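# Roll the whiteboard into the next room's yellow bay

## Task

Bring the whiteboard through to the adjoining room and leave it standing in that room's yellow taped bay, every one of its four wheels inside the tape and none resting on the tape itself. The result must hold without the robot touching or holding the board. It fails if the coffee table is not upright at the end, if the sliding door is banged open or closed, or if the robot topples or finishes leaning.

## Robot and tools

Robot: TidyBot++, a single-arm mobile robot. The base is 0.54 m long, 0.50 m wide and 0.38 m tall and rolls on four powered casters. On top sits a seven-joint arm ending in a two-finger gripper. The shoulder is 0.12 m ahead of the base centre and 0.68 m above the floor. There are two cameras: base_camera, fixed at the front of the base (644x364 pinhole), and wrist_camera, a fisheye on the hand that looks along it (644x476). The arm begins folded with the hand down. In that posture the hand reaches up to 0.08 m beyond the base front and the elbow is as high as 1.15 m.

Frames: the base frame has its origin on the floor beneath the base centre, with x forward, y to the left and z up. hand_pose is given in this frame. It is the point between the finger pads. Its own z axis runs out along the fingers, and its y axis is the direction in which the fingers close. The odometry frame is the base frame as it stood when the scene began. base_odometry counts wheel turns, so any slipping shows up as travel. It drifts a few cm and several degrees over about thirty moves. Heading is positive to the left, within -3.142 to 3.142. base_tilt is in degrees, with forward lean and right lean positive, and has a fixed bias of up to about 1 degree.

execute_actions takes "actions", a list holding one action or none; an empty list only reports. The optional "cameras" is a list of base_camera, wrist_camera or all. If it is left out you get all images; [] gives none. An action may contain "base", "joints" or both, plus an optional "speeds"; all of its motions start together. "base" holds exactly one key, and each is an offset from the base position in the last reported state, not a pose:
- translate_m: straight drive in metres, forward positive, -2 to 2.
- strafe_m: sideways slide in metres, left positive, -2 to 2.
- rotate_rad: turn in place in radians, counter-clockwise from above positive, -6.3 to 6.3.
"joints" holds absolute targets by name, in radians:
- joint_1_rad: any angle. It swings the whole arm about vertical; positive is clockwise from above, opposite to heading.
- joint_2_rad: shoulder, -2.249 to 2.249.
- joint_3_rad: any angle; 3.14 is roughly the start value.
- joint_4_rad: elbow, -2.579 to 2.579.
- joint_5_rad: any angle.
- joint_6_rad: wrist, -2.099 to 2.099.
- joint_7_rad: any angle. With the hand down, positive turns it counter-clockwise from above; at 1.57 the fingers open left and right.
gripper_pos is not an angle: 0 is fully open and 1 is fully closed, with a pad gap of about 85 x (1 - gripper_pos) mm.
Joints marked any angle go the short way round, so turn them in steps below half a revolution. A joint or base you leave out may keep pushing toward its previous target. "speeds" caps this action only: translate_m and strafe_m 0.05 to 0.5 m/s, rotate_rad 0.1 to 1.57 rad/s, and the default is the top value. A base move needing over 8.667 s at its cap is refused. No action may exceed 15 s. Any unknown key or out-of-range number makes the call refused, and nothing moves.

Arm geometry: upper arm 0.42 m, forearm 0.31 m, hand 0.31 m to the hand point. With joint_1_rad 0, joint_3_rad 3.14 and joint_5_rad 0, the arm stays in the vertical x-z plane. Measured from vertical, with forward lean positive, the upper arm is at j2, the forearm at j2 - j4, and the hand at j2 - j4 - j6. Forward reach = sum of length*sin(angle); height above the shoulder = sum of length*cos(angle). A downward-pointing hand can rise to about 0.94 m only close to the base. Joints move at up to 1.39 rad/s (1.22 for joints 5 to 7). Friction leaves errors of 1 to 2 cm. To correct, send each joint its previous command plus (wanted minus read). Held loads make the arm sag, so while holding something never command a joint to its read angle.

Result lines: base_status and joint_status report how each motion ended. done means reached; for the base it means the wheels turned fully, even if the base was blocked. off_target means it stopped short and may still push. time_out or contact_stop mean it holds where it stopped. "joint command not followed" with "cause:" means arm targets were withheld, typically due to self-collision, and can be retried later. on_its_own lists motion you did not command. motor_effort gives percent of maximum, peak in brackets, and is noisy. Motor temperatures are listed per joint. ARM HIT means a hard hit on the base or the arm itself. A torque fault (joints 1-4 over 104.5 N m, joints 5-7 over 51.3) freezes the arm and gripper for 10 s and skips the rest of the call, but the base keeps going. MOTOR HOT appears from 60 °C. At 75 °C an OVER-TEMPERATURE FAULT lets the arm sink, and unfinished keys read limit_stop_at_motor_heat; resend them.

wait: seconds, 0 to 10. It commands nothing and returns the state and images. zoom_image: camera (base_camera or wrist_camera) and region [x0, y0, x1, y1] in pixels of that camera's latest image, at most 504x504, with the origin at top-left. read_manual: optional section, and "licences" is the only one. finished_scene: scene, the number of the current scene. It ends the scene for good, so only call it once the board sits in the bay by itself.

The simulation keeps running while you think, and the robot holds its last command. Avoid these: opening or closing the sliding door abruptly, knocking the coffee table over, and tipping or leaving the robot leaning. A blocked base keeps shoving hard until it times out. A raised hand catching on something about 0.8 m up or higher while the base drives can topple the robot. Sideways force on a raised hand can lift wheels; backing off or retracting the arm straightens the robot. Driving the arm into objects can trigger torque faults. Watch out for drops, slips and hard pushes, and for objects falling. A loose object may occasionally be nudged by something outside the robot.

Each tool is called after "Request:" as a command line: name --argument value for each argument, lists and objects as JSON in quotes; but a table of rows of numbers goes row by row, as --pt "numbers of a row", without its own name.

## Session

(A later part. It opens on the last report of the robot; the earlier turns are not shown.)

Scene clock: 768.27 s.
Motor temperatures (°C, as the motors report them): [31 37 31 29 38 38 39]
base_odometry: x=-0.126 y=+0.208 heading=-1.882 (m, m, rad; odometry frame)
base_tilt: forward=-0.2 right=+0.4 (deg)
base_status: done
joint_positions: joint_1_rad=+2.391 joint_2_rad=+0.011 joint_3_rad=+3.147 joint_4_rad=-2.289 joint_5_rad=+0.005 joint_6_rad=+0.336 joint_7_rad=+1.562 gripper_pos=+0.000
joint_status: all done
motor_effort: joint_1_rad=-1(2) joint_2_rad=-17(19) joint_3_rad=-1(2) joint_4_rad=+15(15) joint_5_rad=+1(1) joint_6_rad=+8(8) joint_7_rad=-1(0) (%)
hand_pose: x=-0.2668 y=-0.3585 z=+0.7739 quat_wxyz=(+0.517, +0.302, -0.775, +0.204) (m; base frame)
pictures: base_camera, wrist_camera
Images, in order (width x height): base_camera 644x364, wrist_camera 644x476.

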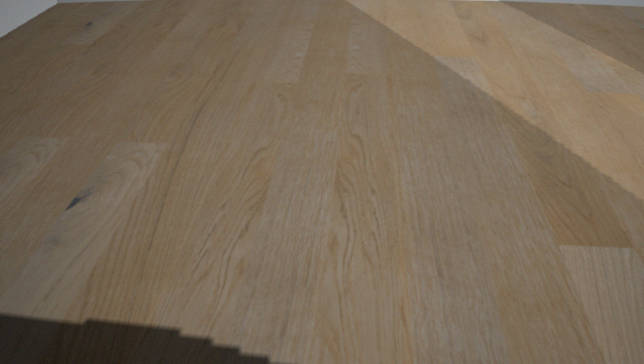

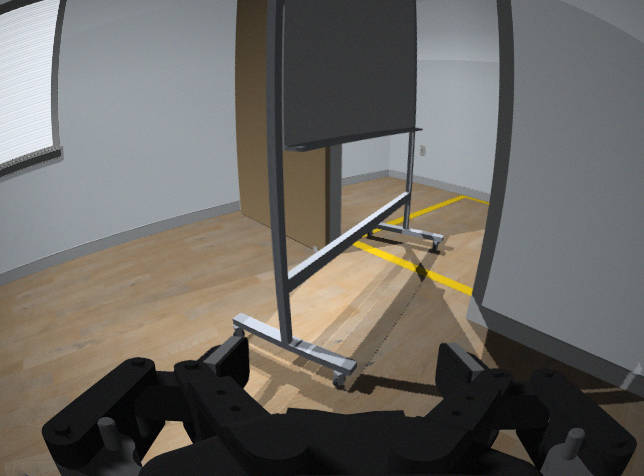

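Request:
execute_actions --actions '[{"base":{"strafe_m":-1.0},"joints":{"joint_1_rad":0,"joint_2_rad":-0.385,"joint_4_rad":-2.3,"joint_6_rad":-0.5}}]' --cameras '[]'

Request:
execute_actions --actions '[{"base":{"rotate_rad":3.14}}]' --cameras '[]'

Request:
execute_actions --actions '[{"joints":{"joint_6_rad":0.0}}]'

Scene clock: 782.57 s.
Motor temperatures (°C, as the motors report them): [31 37 31 29 38 38 39]
base_odometry: x=-1.078 y=+0.514 heading=-1.882 (m, m, rad; odometry frame)
base_tilt: forward=-0.2 right=+0.3 (deg)
base_status: done
joint_positions: joint_1_rad=+0.011 joint_2_rad=-0.366 joint_3_rad=+3.146 joint_4_rad=-2.289 joint_5_rad=+0.005 joint_6_rad=-0.462 joint_7_rad=+1.562 gripper_pos=+0.000
joint_status: all done
motor_effort: joint_1_rad=+0(2) joint_2_rad=-6(18) joint_3_rad=+0(2) joint_4_rad=+17(16) joint_5_rad=+1(1) joint_6_rad=+6(8) joint_7_rad=+0(0) (%)
hand_pose: x=+0.4771 y=-0.0049 z=+0.7398 quat_wxyz=(+0.002, +0.929, -0.010, +0.369) (m; base frame)
pictures: none
No camera images: the call's "cameras" was empty. Leave "cameras" out to get every camera's image.

Scene clock: 785.87 s.
Motor temperatures (°C, as the motors report them): [31 37 31 29 38 38 39]
base_odometry: x=-1.078 y=+0.513 heading=+1.257 (m, m, rad; odometry frame)
base_tilt: forward=-0.2 right=+0.3 (deg)
base_status: done
joint_positions: joint_1_rad=+0.008 joint_2_rad=-0.367 joint_3_rad=+3.145 joint_4_rad=-2.289 joint_5_rad=+0.005 joint_6_rad=-0.462 joint_7_rad=+1.562 gripper_pos=+0.000
joint_status: not commanded
motor_effort: joint_1_rad=+0(1) joint_2_rad=-6(8) joint_3_rad=-1(1) joint_4_rad=+17(17) joint_5_rad=+1(0) joint_6_rad=+6(6) joint_7_rad=+0(1) (%)
hand_pose: x=+0.4771 y=-0.0036 z=+0.7400 quat_wxyz=(+0.002, +0.929, -0.008, +0.370) (m; base frame)
pictures: none
No camera images: the call's "cameras" was empty. Leave "cameras" out to get every camera's image.

Scene clock: 786.77 s.
Motor temperatures (°C, as the motors report them): [31 37 31 29 38 38 39]
base_odometry: x=-1.078 y=+0.513 heading=+1.257 (m, m, rad; odometry frame)
base_tilt: forward=-0.2 right=+0.3 (deg)
base_status: not commanded
joint_positions: joint_1_rad=+0.008 joint_2_rad=-0.369 joint_3_rad=+3.145 joint_4_rad=-2.296 joint_5_rad=+0.005 joint_6_rad=-0.016 joint_7_rad=+1.562 gripper_pos=+0.000
joint_status: all done
motor_effort: joint_1_rad=+0(0) joint_2_rad=-7(8) joint_3_rad=+0(1) joint_4_rad=+18(18) joint_5_rad=+0(1) joint_6_rad=+7(8) joint_7_rad=-1(1) (%)
hand_pose: x=+0.5519 y=-0.0039 z=+0.8517 quat_wxyz=(+0.002, +0.826, -0.007, +0.564) (m; base frame)
pictures: base_camera, wrist_camera
Images, in order (width x height): base_camera 644x364, wrist_camera 644x476.

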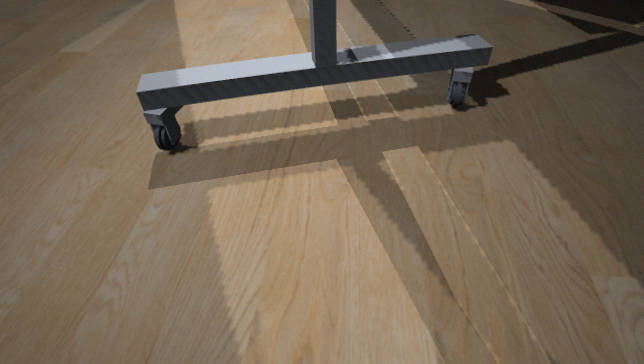

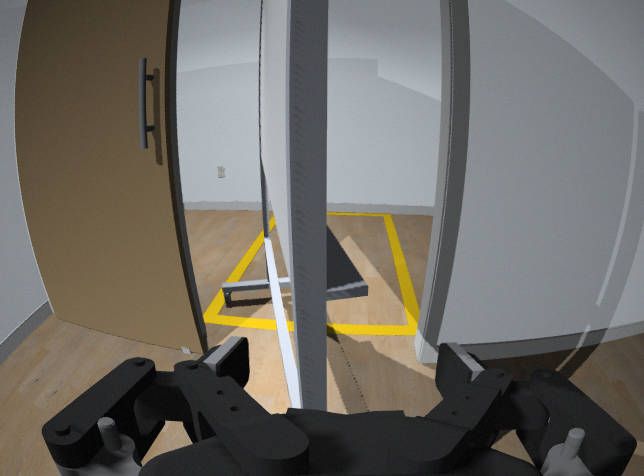

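Request:
execute_actions --actions '[{"base":{"translate_m":-0.25},"joints":{"joint_2_rad":0.6,"joint_4_rad":-2.45,"joint_6_rad":1.45}}]' --cameras '[]'

Request:
execute_actions --actions '[{"joints":{"joint_2_rad":0.9,"joint_4_rad":-1.85,"joint_6_rad":1.18}}]' --cameras '["wrist_camera"]'

Scene clock: 801.17 s.
Motor temperatures (°C, as the motors report them): [31 37 31 29 38 38 39]
base_odometry: x=-1.155 y=+0.275 heading=+1.258 (m, m, rad; odometry frame)
base_tilt: forward=-0.2 right=+0.4 (deg)
base_status: done
joint_positions: joint_1_rad=+0.008 joint_2_rad=+0.587 joint_3_rad=+3.145 joint_4_rad=-2.433 joint_5_rad=+0.005 joint_6_rad=+1.413 joint_7_rad=+1.562 gripper_pos=+0.000
joint_status: all done
motor_effort: joint_1_rad=-1(1) joint_2_rad=-27(28) joint_3_rad=-1(0) joint_4_rad=+6(18) joint_5_rad=+1(0) joint_6_rad=+8(10) joint_7_rad=+0(1) (%)
hand_pose: x=+0.7013 y=-0.0035 z=+0.7086 quat_wxyz=(+0.000, +0.720, -0.004, +0.694) (m; base frame)
pictures: none
No camera images: the call's "cameras" was empty. Leave "cameras" out to get every camera's image.

Scene clock: 803.00 s.
Motor temperatures (°C, as the motors report them): [31 36 31 29 38 38 39]
base_odometry: x=-1.155 y=+0.275 heading=+1.258 (m, m, rad; odometry frame)
base_tilt: forward=-0.1 right=+0.4 (deg)
base_status: not commanded
joint_positions: joint_1_rad=+0.008 joint_2_rad=+0.885 joint_3_rad=+3.145 joint_4_rad=-1.864 joint_5_rad=+0.005 joint_6_rad=+1.217 joint_7_rad=+1.562 gripper_pos=+0.000
joint_status: all done
motor_effort: joint_1_rad=+0(0) joint_2_rad=-39(39) joint_3_rad=-1(2) joint_4_rad=+10(10) joint_5_rad=+0(1) joint_6_rad=+8(9) joint_7_rad=-1(0) (%)
hand_pose: x=+0.8759 y=-0.0051 z=+0.6697 quat_wxyz=(+0.001, +0.693, -0.003, +0.721) (m; base frame)
pictures: wrist_camera
Images, in order (width x height): wrist_camera 644x476.

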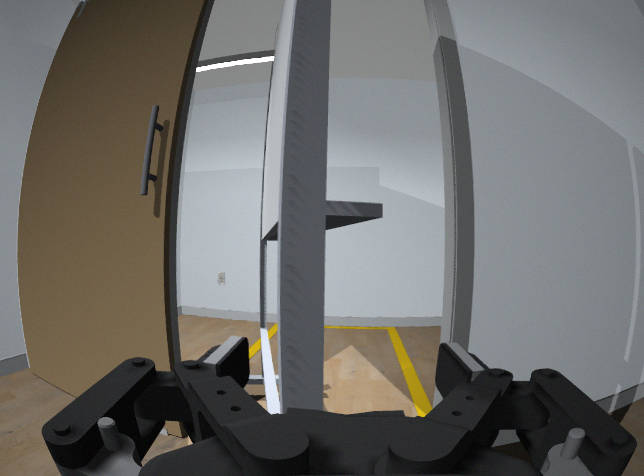

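Request:
execute_actions --actions '[{"base":{"translate_m":0.085},"joints":{"joint_1_rad":-0.04},"speeds":{"translate_m":0.1}}]' --cameras '["wrist_camera"]'

Request:
execute_actions --actions '[{"joints":{"gripper_pos":1}}]' --cameras '["wrist_camera"]'

Scene clock: 811.97 s.
Motor temperatures (°C, as the motors report them): [31 36 31 29 38 38 39]
base_odometry: x=-1.129 y=+0.356 heading=+1.258 (m, m, rad; odometry frame)
base_tilt: forward=-0.2 right=+0.4 (deg)
base_status: done
joint_positions: joint_1_rad=-0.036 joint_2_rad=+0.886 joint_3_rad=+3.142 joint_4_rad=-1.860 joint_5_rad=+0.005 joint_6_rad=+1.217 joint_7_rad=+1.562 gripper_pos=+0.000
joint_status: all done
motor_effort: joint_1_rad=+0(4) joint_2_rad=-39(40) joint_3_rad=-2(2) joint_4_rad=+10(11) joint_5_rad=+1(1) joint_6_rad=+8(8) joint_7_rad=-1(0) (%)
hand_pose: x=+0.8765 y=+0.0300 z=+0.6707 quat_wxyz=(-0.017, +0.692, +0.012, +0.722) (m; base frame)
pictures: wrist_camera
Images, in order (width x height): wrist_camera 644x476.

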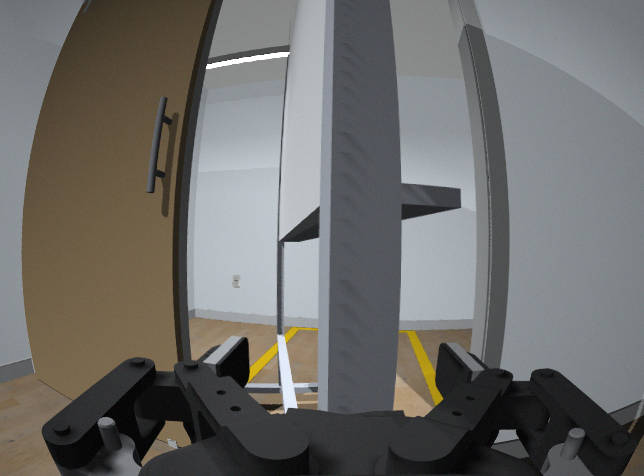

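Scene clock: 813.07 s.
Motor temperatures (°C, as the motors report them): [31 36 31 29 38 38 39]
base_odometry: x=-1.129 y=+0.356 heading=+1.258 (m, m, rad; odometry frame)
base_tilt: forward=-0.2 right=+0.4 (deg)
base_status: not commanded
joint_positions: joint_1_rad=-0.034 joint_2_rad=+0.886 joint_3_rad=+3.144 joint_4_rad=-1.860 joint_5_rad=+0.002 joint_6_rad=+1.217 joint_7_rad=+1.562 gripper_pos=+0.671
joint_status: gripper_pos off_target (ended at +0.671, target +1.000)
motor_effort: joint_1_rad=+0(6) joint_2_rad=-38(39) joint_3_rad=-1(5) joint_4_rad=+11(14) joint_5_rad=-2(5) joint_6_rad=+7(9) joint_7_rad=-1(1) (%)
hand_pose: x=+0.8765 y=+0.0267 z=+0.6705 quat_wxyz=(-0.015, +0.692, +0.010, +0.721) (m; base frame)
pictures: wrist_camera
Images, in order (width x height): wrist_camera 644x476.

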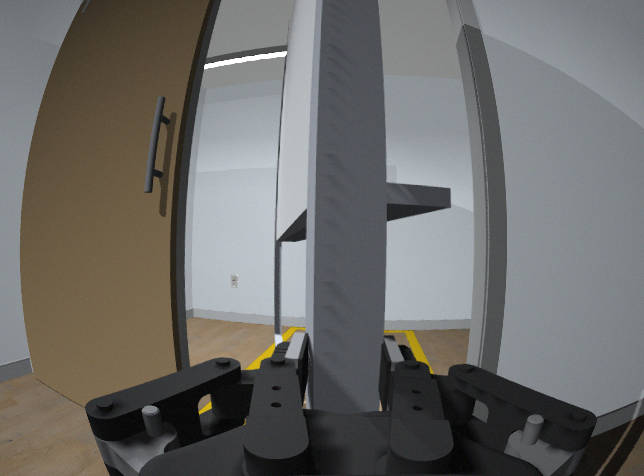

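Request:
execute_actions --actions '[{"base":{"rotate_rad":-0.15},"speeds":{"rotate_rad":0.1}}]' --cameras '["wrist_camera"]'

Request:
execute_actions --actions '[{"base":{"strafe_m":0.13},"speeds":{"strafe_m":0.06}}]'

Scene clock: 822.43 s.
Motor temperatures (°C, as the motors report them): [31 37 31 29 38 38 39]
base_odometry: x=-1.129 y=+0.356 heading=+1.109 (m, m, rad; odometry frame)
base_tilt: forward=-0.2 right=+0.4 (deg)
base_status: done
joint_positions: joint_1_rad=-0.102 joint_2_rad=+0.887 joint_3_rad=+3.110 joint_4_rad=-1.859 joint_5_rad=+0.064 joint_6_rad=+1.215 joint_7_rad=+1.562 gripper_pos=+0.672
joint_status: not commanded
motor_effort: joint_1_rad=+12(15) joint_2_rad=-40(40) joint_3_rad=+4(6) joint_4_rad=+11(13) joint_5_rad=-11(13) joint_6_rad=+9(9) joint_7_rad=-2(3) (%)
hand_pose: x=+0.8682 y=+0.1128 z=+0.6707 quat_wxyz=(-0.068, +0.690, +0.060, +0.718) (m; base frame)
pictures: wrist_camera
Images, in order (width x height): wrist_camera 644x476.

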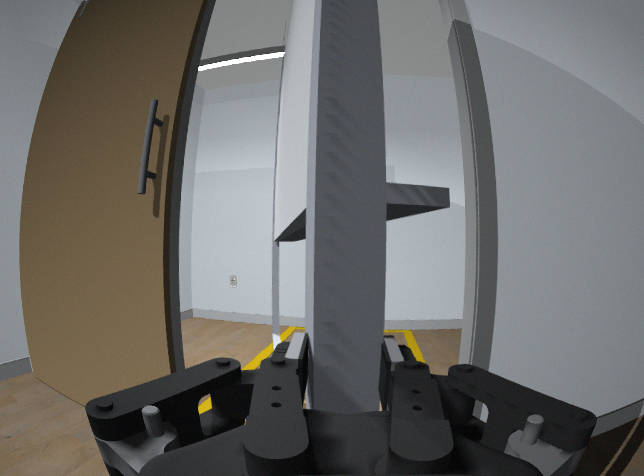

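Scene clock: 825.10 s.
Motor temperatures (°C, as the motors report them): [31 37 31 29 38 38 39]
base_odometry: x=-1.245 y=+0.414 heading=+1.108 (m, m, rad; odometry frame)
base_tilt: forward=-0.2 right=+0.3 (deg)
base_status: done
joint_positions: joint_1_rad=-0.046 joint_2_rad=+0.886 joint_3_rad=+3.131 joint_4_rad=-1.860 joint_5_rad=+0.047 joint_6_rad=+1.215 joint_7_rad=+1.562 gripper_pos=+0.672
joint_status: not commanded
motor_effort: joint_1_rad=+1(11) joint_2_rad=-36(40) joint_3_rad=-1(4) joint_4_rad=+11(15) joint_5_rad=-4(11) joint_6_rad=+6(9) joint_7_rad=+0(1) (%)
hand_pose: x=+0.8750 y=+0.0546 z=+0.6705 quat_wxyz=(-0.034, +0.692, +0.034, +0.720) (m; base frame)
pictures: base_camera, wrist_camera
Images, in order (width x height): base_camera 644x364, wrist_camera 644x476.

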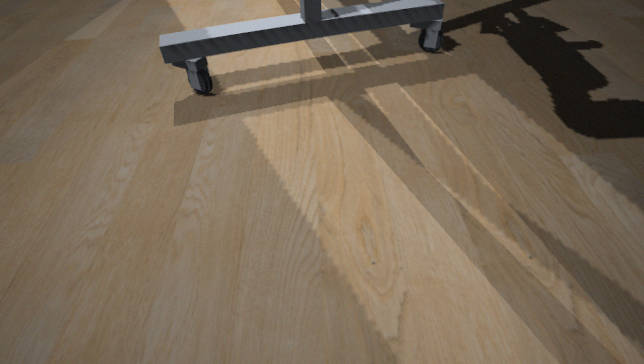

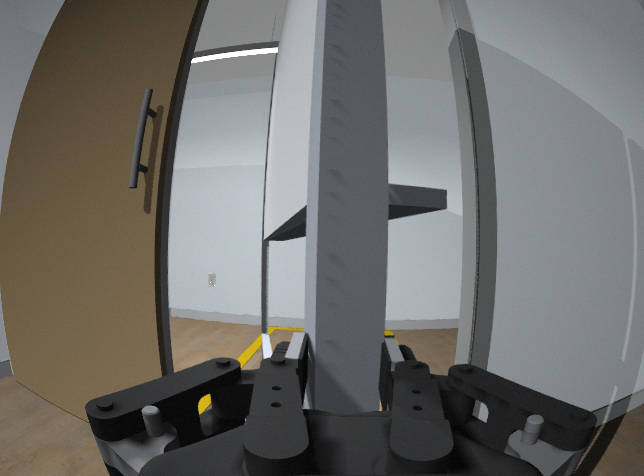

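Request:
execute_actions --actions '[{"base":{"strafe_m":0.2},"joints":{"joint_1_rad":0.1,"gripper_pos":0.62},"speeds":{"strafe_m":0.08}}]'

Scene clock: 837.03 s.
Motor temperatures (°C, as the motors report them): [31 37 31 29 38 38 39]
base_odometry: x=-1.425 y=+0.503 heading=+1.108 (m, m, rad; odometry frame)
base_tilt: forward=-0.2 right=+0.4 (deg)
base_status: done
joint_positions: joint_1_rad=+0.132 joint_2_rad=+0.888 joint_3_rad=+3.158 joint_4_rad=-1.856 joint_5_rad=-0.006 joint_6_rad=+1.215 joint_7_rad=+1.562 gripper_pos=+0.619
joint_status: all done
motor_effort: joint_1_rad=-6(10) joint_2_rad=-37(39) joint_3_rad=-4(6) joint_4_rad=+11(13) joint_5_rad=+3(9) joint_6_rad=+7(9) joint_7_rad=-1(0) (%)
hand_pose: x=+0.8704 y=-0.1087 z=+0.6706 quat_wxyz=(+0.054, +0.690, -0.050, +0.720) (m; base frame)
pictures: base_camera, wrist_camera
Images, in order (width x height): base_camera 644x364, wrist_camera 644x476.

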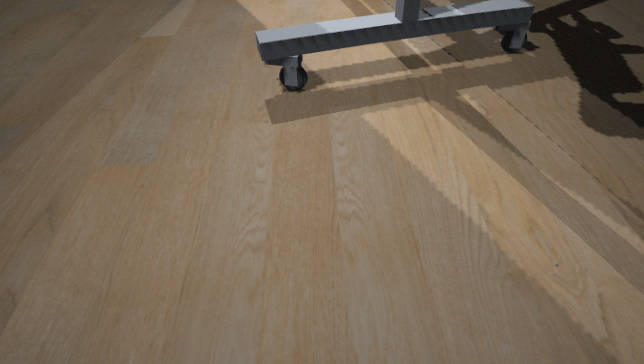

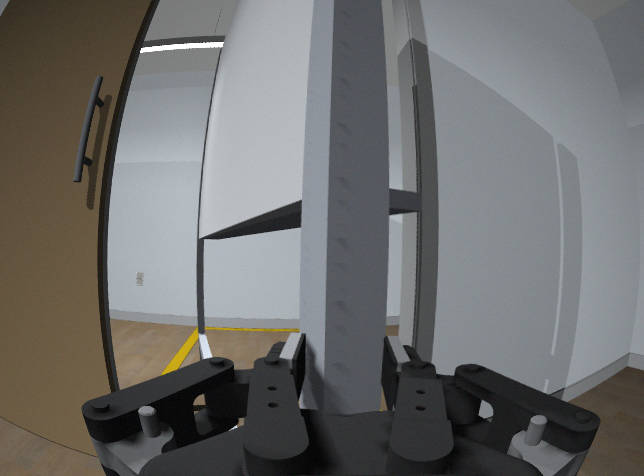

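Request:
execute_actions --actions '[{"joints":{"joint_1_rad":-0.15}}]'

Scene clock: 846.53 s.
Motor temperatures (°C, as the motors report them): [31 37 31 29 38 38 39]
base_odometry: x=-1.424 y=+0.503 heading=+1.108 (m, m, rad; odometry frame)
base_tilt: forward=-0.2 right=+0.3 (deg)
base_status: not commanded
joint_positions: joint_1_rad=-0.148 joint_2_rad=+0.888 joint_3_rad=+3.146 joint_4_rad=-1.856 joint_5_rad=-0.025 joint_6_rad=+1.215 joint_7_rad=+1.562 gripper_pos=+0.620
joint_status: all done
motor_effort: joint_1_rad=-1(22) joint_2_rad=-39(39) joint_3_rad=-2(12) joint_4_rad=+10(14) joint_5_rad=+1(13) joint_6_rad=+8(8) joint_7_rad=-1(0) (%)
hand_pose: x=+0.8709 y=+0.1038 z=+0.6700 quat_wxyz=(-0.049, +0.691, +0.037, +0.720) (m; base frame)
pictures: base_camera, wrist_camera
Images, in order (width x height): base_camera 644x364, wrist_camera 644x476.

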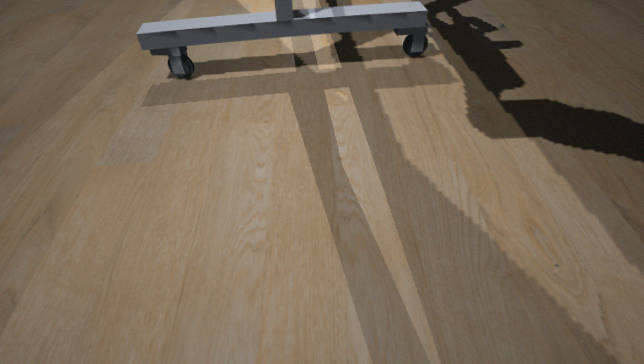

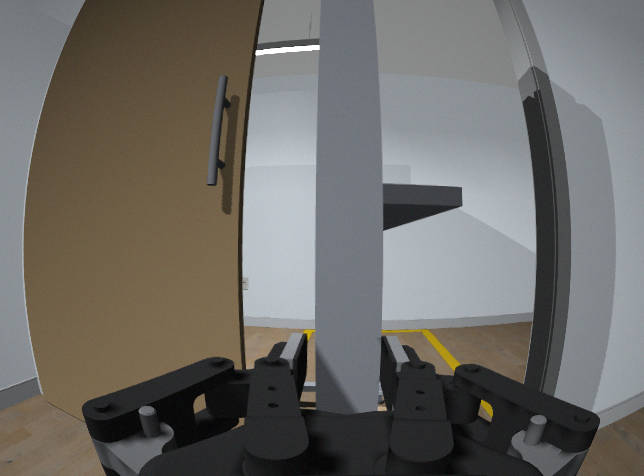

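Request:
execute_actions --actions '[{"joints":{"gripper_pos":1}}]' --cameras '[]'

Request:
execute_actions --actions '[{"base":{"rotate_rad":0.15},"joints":{"joint_1_rad":0.0},"speeds":{"rotate_rad":0.2}}]' --cameras '[]'

Request:
execute_actions --actions '[{"base":{"strafe_m":-0.17},"speeds":{"strafe_m":0.06}}]'

Scene clock: 875.30 s.
Motor temperatures (°C, as the motors report them): [31 37 31 29 38 38 39]
base_odometry: x=-1.424 y=+0.503 heading=+1.108 (m, m, rad; odometry frame)
base_tilt: forward=-0.2 right=+0.3 (deg)
base_status: not commanded
joint_positions: joint_1_rad=-0.144 joint_2_rad=+0.888 joint_3_rad=+3.146 joint_4_rad=-1.857 joint_5_rad=-0.023 joint_6_rad=+1.215 joint_7_rad=+1.562 gripper_pos=+0.711
joint_status: gripper_pos off_target (ended at +0.711, target +1.000)
motor_effort: joint_1_rad=-1(4) joint_2_rad=-36(40) joint_3_rad=-3(4) joint_4_rad=+10(13) joint_5_rad=+1(4) joint_6_rad=+6(8) joint_7_rad=-2(2) (%)
hand_pose: x=+0.8709 y=+0.1019 z=+0.6698 quat_wxyz=(-0.048, +0.692, +0.037, +0.720) (m; base frame)
pictures: none
No camera images: the call's "cameras" was empty. Leave "cameras" out to get every camera's image.

Scene clock: 876.47 s.
Motor temperatures (°C, as the motors report them): [31 37 31 29 38 38 39]
base_odometry: x=-1.425 y=+0.503 heading=+1.257 (m, m, rad; odometry frame)
base_tilt: forward=-0.2 right=+0.3 (deg)
base_status: done
joint_positions: joint_1_rad=+0.020 joint_2_rad=+0.888 joint_3_rad=+3.153 joint_4_rad=-1.857 joint_5_rad=-0.020 joint_6_rad=+1.215 joint_7_rad=+1.562 gripper_pos=+0.711
joint_status: all done
motor_effort: joint_1_rad=-4(8) joint_2_rad=-36(37) joint_3_rad=-3(6) joint_4_rad=+10(13) joint_5_rad=+1(5) joint_6_rad=+7(7) joint_7_rad=+0(2) (%)
hand_pose: x=+0.8774 y=-0.0252 z=+0.6698 quat_wxyz=(+0.014, +0.692, -0.018, +0.721) (m; base frame)
pictures: none
No camera images: the call's "cameras" was empty. Leave "cameras" out to get every camera's image.

Scene clock: 879.80 s.
Motor temperatures (°C, as the motors report them): [31 37 31 29 38 38 39]
base_odometry: x=-1.263 y=+0.451 heading=+1.259 (m, m, rad; odometry frame)
base_tilt: forward=-0.2 right=+0.3 (deg)
base_status: done
joint_positions: joint_1_rad=-0.031 joint_2_rad=+0.889 joint_3_rad=+3.128 joint_4_rad=-1.856 joint_5_rad=+0.015 joint_6_rad=+1.215 joint_7_rad=+1.562 gripper_pos=+0.711
joint_status: not commanded
motor_effort: joint_1_rad=+6(9) joint_2_rad=-40(40) joint_3_rad=+2(3) joint_4_rad=+11(13) joint_5_rad=-4(5) joint_6_rad=+9(9) joint_7_rad=-2(3) (%)
hand_pose: x=+0.8772 y=+0.0358 z=+0.6701 quat_wxyz=(-0.024, +0.692, +0.014, +0.721) (m; base frame)
pictures: base_camera, wrist_camera
Images, in order (width x height): base_camera 644x364, wrist_camera 644x476.

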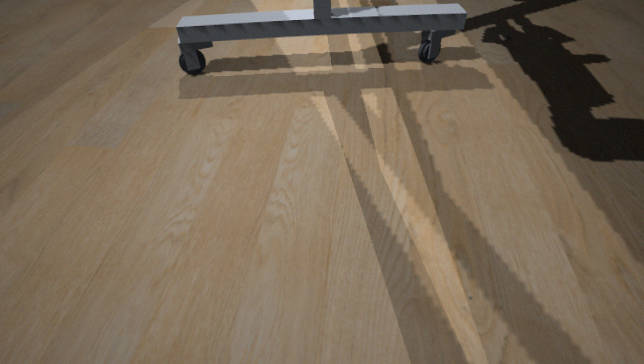

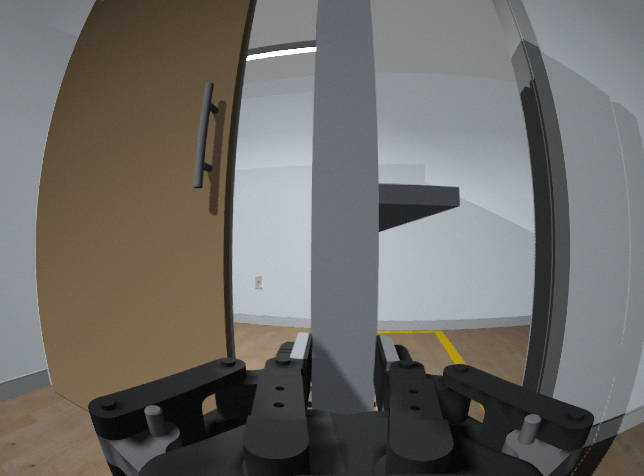

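Request:
execute_actions --actions '[{"base":{"strafe_m":-0.12},"joints":{"joint_1_rad":0.04},"speeds":{"strafe_m":0.06}}]' --cameras '["wrist_camera"]'

Request:
execute_actions --actions '[{"base":{"translate_m":0.4},"speeds":{"translate_m":0.1}}]'

Scene clock: 898.87 s.
Motor temperatures (°C, as the motors report them): [31 37 31 29 38 38 39]
base_odometry: x=-1.148 y=+0.414 heading=+1.260 (m, m, rad; odometry frame)
base_tilt: forward=-0.2 right=+0.3 (deg)
base_status: done
joint_positions: joint_1_rad=-0.017 joint_2_rad=+0.889 joint_3_rad=+3.110 joint_4_rad=-1.856 joint_5_rad=+0.060 joint_6_rad=+1.213 joint_7_rad=+1.562 gripper_pos=+0.711
joint_status: joint_1_rad off_target (ended at -0.017, target +0.040)
motor_effort: joint_1_rad=+10(14) joint_2_rad=-39(40) joint_3_rad=+3(5) joint_4_rad=+11(12) joint_5_rad=-9(12) joint_6_rad=+8(9) joint_7_rad=-1(3) (%)
hand_pose: x=+0.8762 y=+0.0473 z=+0.6701 quat_wxyz=(-0.037, +0.692, +0.029, +0.720) (m; base frame)
pictures: wrist_camera
Images, in order (width x height): wrist_camera 644x476.

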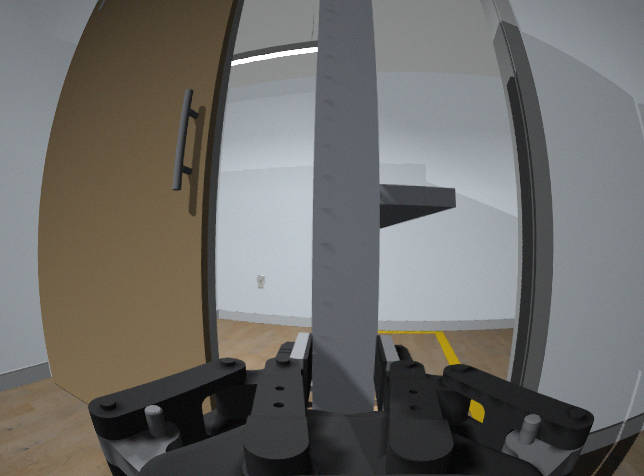

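Scene clock: 903.43 s.
Motor temperatures (°C, as the motors report them): [31 37 31 29 38 38 39]
base_odometry: x=-1.026 y=+0.795 heading=+1.259 (m, m, rad; odometry frame)
base_tilt: forward=-0.2 right=+0.3 (deg)
base_status: done
joint_positions: joint_1_rad=+0.016 joint_2_rad=+0.889 joint_3_rad=+3.119 joint_4_rad=-1.855 joint_5_rad=+0.053 joint_6_rad=+1.212 joint_7_rad=+1.562 gripper_pos=+0.711
joint_status: not commanded
motor_effort: joint_1_rad=+2(12) joint_2_rad=-36(40) joint_3_rad=-1(5) joint_4_rad=+9(16) joint_5_rad=-3(11) joint_6_rad=+7(9) joint_7_rad=+0(2) (%)
hand_pose: x=+0.8780 y=+0.0158 z=+0.6700 quat_wxyz=(-0.019, +0.693, +0.015, +0.721) (m; base frame)
pictures: base_camera, wrist_camera
Images, in order (width x height): base_camera 644x364, wrist_camera 644x476.

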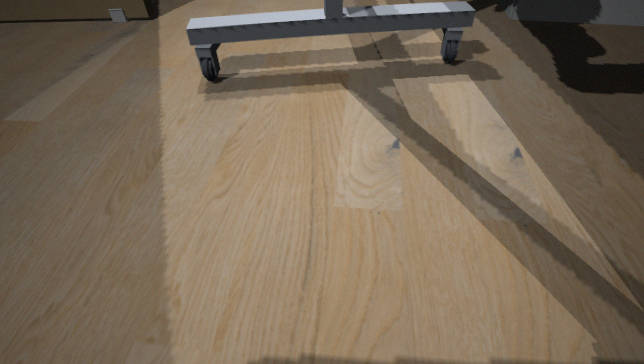

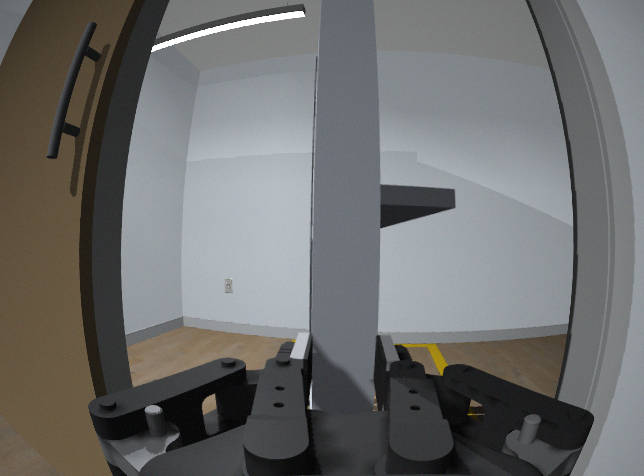

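Request:
execute_actions --actions '[{"base":{"translate_m":0.6},"joints":{"joint_1_rad":0.06},"speeds":{"translate_m":0.1}}]'

Scene clock: 915.80 s.
Motor temperatures (°C, as the motors report them): [31 37 31 29 38 38 39]
base_odometry: x=-0.841 y=+1.366 heading=+1.259 (m, m, rad; odometry frame)
base_tilt: forward=-0.1 right=+0.3 (deg)
base_status: done
joint_positions: joint_1_rad=+0.042 joint_2_rad=+0.885 joint_3_rad=+3.124 joint_4_rad=-1.860 joint_5_rad=+0.044 joint_6_rad=+1.212 joint_7_rad=+1.562 gripper_pos=+0.711
joint_status: all done
motor_effort: joint_1_rad=+1(7) joint_2_rad=-38(40) joint_3_rad=-1(2) joint_4_rad=+11(16) joint_5_rad=-3(7) joint_6_rad=+7(9) joint_7_rad=+0(1) (%)
hand_pose: x=+0.8768 y=-0.0090 z=+0.6702 quat_wxyz=(-0.005, +0.694, +0.002, +0.720) (m; base frame)
pictures: base_camera, wrist_camera
Images, in order (width x height): base_camera 644x364, wrist_camera 644x476.

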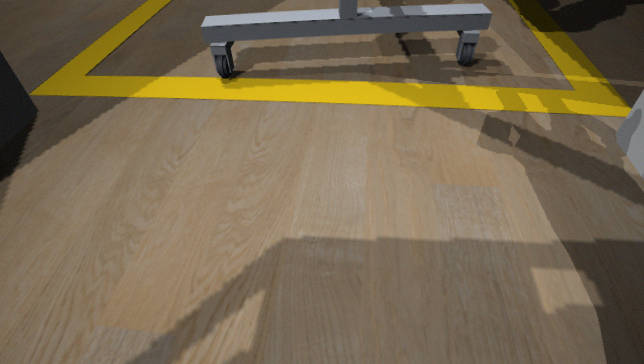

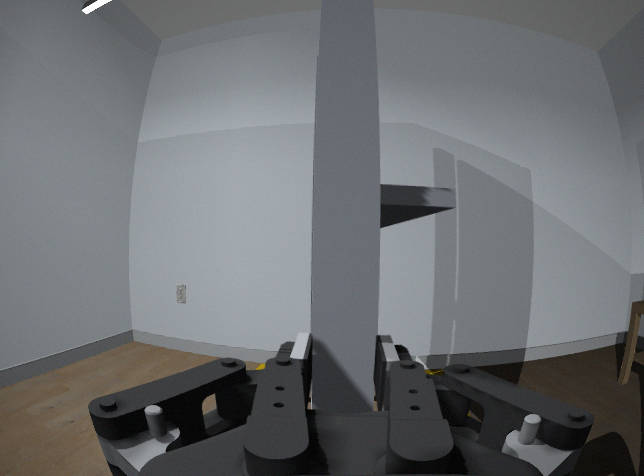

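Request:
execute_actions --actions '[{"base":{"translate_m":0.1},"speeds":{"translate_m":0.08}}]' --cameras '["base_camera"]'

Request:
execute_actions --actions '[{"joints":{"gripper_pos":0}}]' --cameras '[]'

Request:
execute_actions --actions '[{"base":{"translate_m":-0.12},"joints":{"joint_6_rad":0.6,"joint_1_rad":-0.1}}]'

Scene clock: 927.83 s.
Motor temperatures (°C, as the motors report them): [31 37 31 29 38 38 39]
base_odometry: x=-0.810 y=+1.462 heading=+1.259 (m, m, rad; odometry frame)
base_tilt: forward=-0.2 right=+0.4 (deg)
base_status: done
joint_positions: joint_1_rad=+0.044 joint_2_rad=+0.883 joint_3_rad=+3.125 joint_4_rad=-1.864 joint_5_rad=+0.042 joint_6_rad=+1.212 joint_7_rad=+1.562 gripper_pos=+0.711
joint_status: not commanded
motor_effort: joint_1_rad=+1(5) joint_2_rad=-37(41) joint_3_rad=-1(1) joint_4_rad=+12(16) joint_5_rad=-2(5) joint_6_rad=+6(9) joint_7_rad=-1(1) (%)
hand_pose: x=+0.8758 y=-0.0117 z=+0.6702 quat_wxyz=(-0.004, +0.694, +0.000, +0.720) (m; base frame)
pictures: base_camera
Images, in order (width x height): base_camera 644x364.

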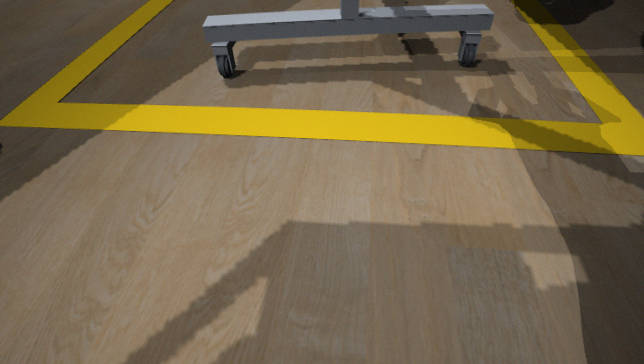

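Scene clock: 928.93 s.
Motor temperatures (°C, as the motors report them): [31 37 31 29 38 38 39]
base_odometry: x=-0.810 y=+1.462 heading=+1.259 (m, m, rad; odometry frame)
base_tilt: forward=-0.2 right=+0.3 (deg)
base_status: not commanded
joint_positions: joint_1_rad=+0.049 joint_2_rad=+0.884 joint_3_rad=+3.128 joint_4_rad=-1.857 joint_5_rad=+0.024 joint_6_rad=+1.212 joint_7_rad=+1.562 gripper_pos=+0.000
joint_status: all done
motor_effort: joint_1_rad=-1(0) joint_2_rad=-39(40) joint_3_rad=-2(2) joint_4_rad=+10(12) joint_5_rad=+0(2) joint_6_rad=+9(9) joint_7_rad=-1(1) (%)
hand_pose: x=+0.8774 y=-0.0226 z=+0.6718 quat_wxyz=(+0.003, +0.692, -0.010, +0.721) (m; base frame)
pictures: none
No camera images: the call's "cameras" was empty. Leave "cameras" out to get every camera's image.

Scene clock: 930.30 s.
Motor temperatures (°C, as the motors report them): [31 37 31 29 38 38 39]
base_odometry: x=-0.847 y=+1.347 heading=+1.259 (m, m, rad; odometry frame)
base_tilt: forward=-0.2 right=+0.4 (deg)
base_status: done
joint_positions: joint_1_rad=-0.104 joint_2_rad=+0.889 joint_3_rad=+3.135 joint_4_rad=-1.856 joint_5_rad=+0.021 joint_6_rad=+0.624 joint_7_rad=+1.562 gripper_pos=+0.000
joint_status: all done
motor_effort: joint_1_rad=-1(4) joint_2_rad=-38(40) joint_3_rad=-1(3) joint_4_rad=+9(11) joint_5_rad=+0(0) joint_6_rad=+7(8) joint_7_rad=-1(1) (%)
hand_pose: x=+0.8273 y=+0.0831 z=+0.4941 quat_wxyz=(-0.032, +0.871, +0.053, +0.487) (m; base frame)
pictures: base_camera, wrist_camera
Images, in order (width x height): base_camera 644x364, wrist_camera 644x476.

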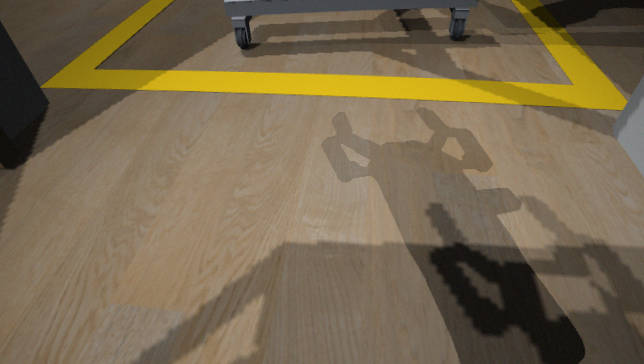

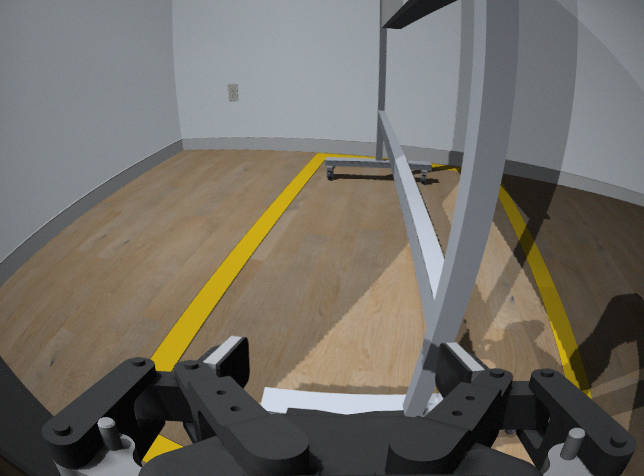

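Request:
zoom_image --camera "wrist_camera" --region '[280, 135, 480, 205]'

Region (280, 135, 480, 205) of wrist_camera's 644x476 image, scaled by 2.520; it fills the top 176 rows of this view, and the rest is white.

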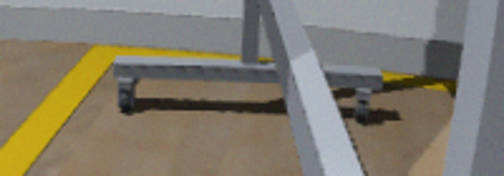

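Request:
execute_actions --actions '[{"base":{"translate_m":-0.2}}]' --cameras '["base_camera"]'

Request:
finished_scene --scene 1

Scene clock: 945.60 s.
Motor temperatures (°C, as the motors report them): [31 37 31 29 38 38 39]
base_odometry: x=-0.908 y=+1.157 heading=+1.259 (m, m, rad; odometry frame)
base_tilt: forward=-0.2 right=+0.4 (deg)
base_status: done
joint_positions: joint_1_rad=-0.104 joint_2_rad=+0.889 joint_3_rad=+3.135 joint_4_rad=-1.856 joint_5_rad=+0.021 joint_6_rad=+0.624 joint_7_rad=+1.562 gripper_pos=+0.000
joint_status: not commanded
motor_effort: joint_1_rad=+0(2) joint_2_rad=-38(40) joint_3_rad=-1(3) joint_4_rad=+9(11) joint_5_rad=+1(1) joint_6_rad=+7(7) joint_7_rad=+0(0) (%)
hand_pose: x=+0.8276 y=+0.0830 z=+0.4942 quat_wxyz=(-0.032, +0.871, +0.053, +0.487) (m; base frame)
pictures: base_camera
Images, in order (width x height): base_camera 644x364.

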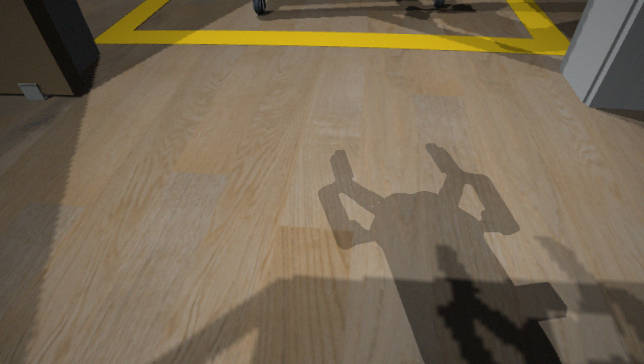

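The scene is finished: the task was done.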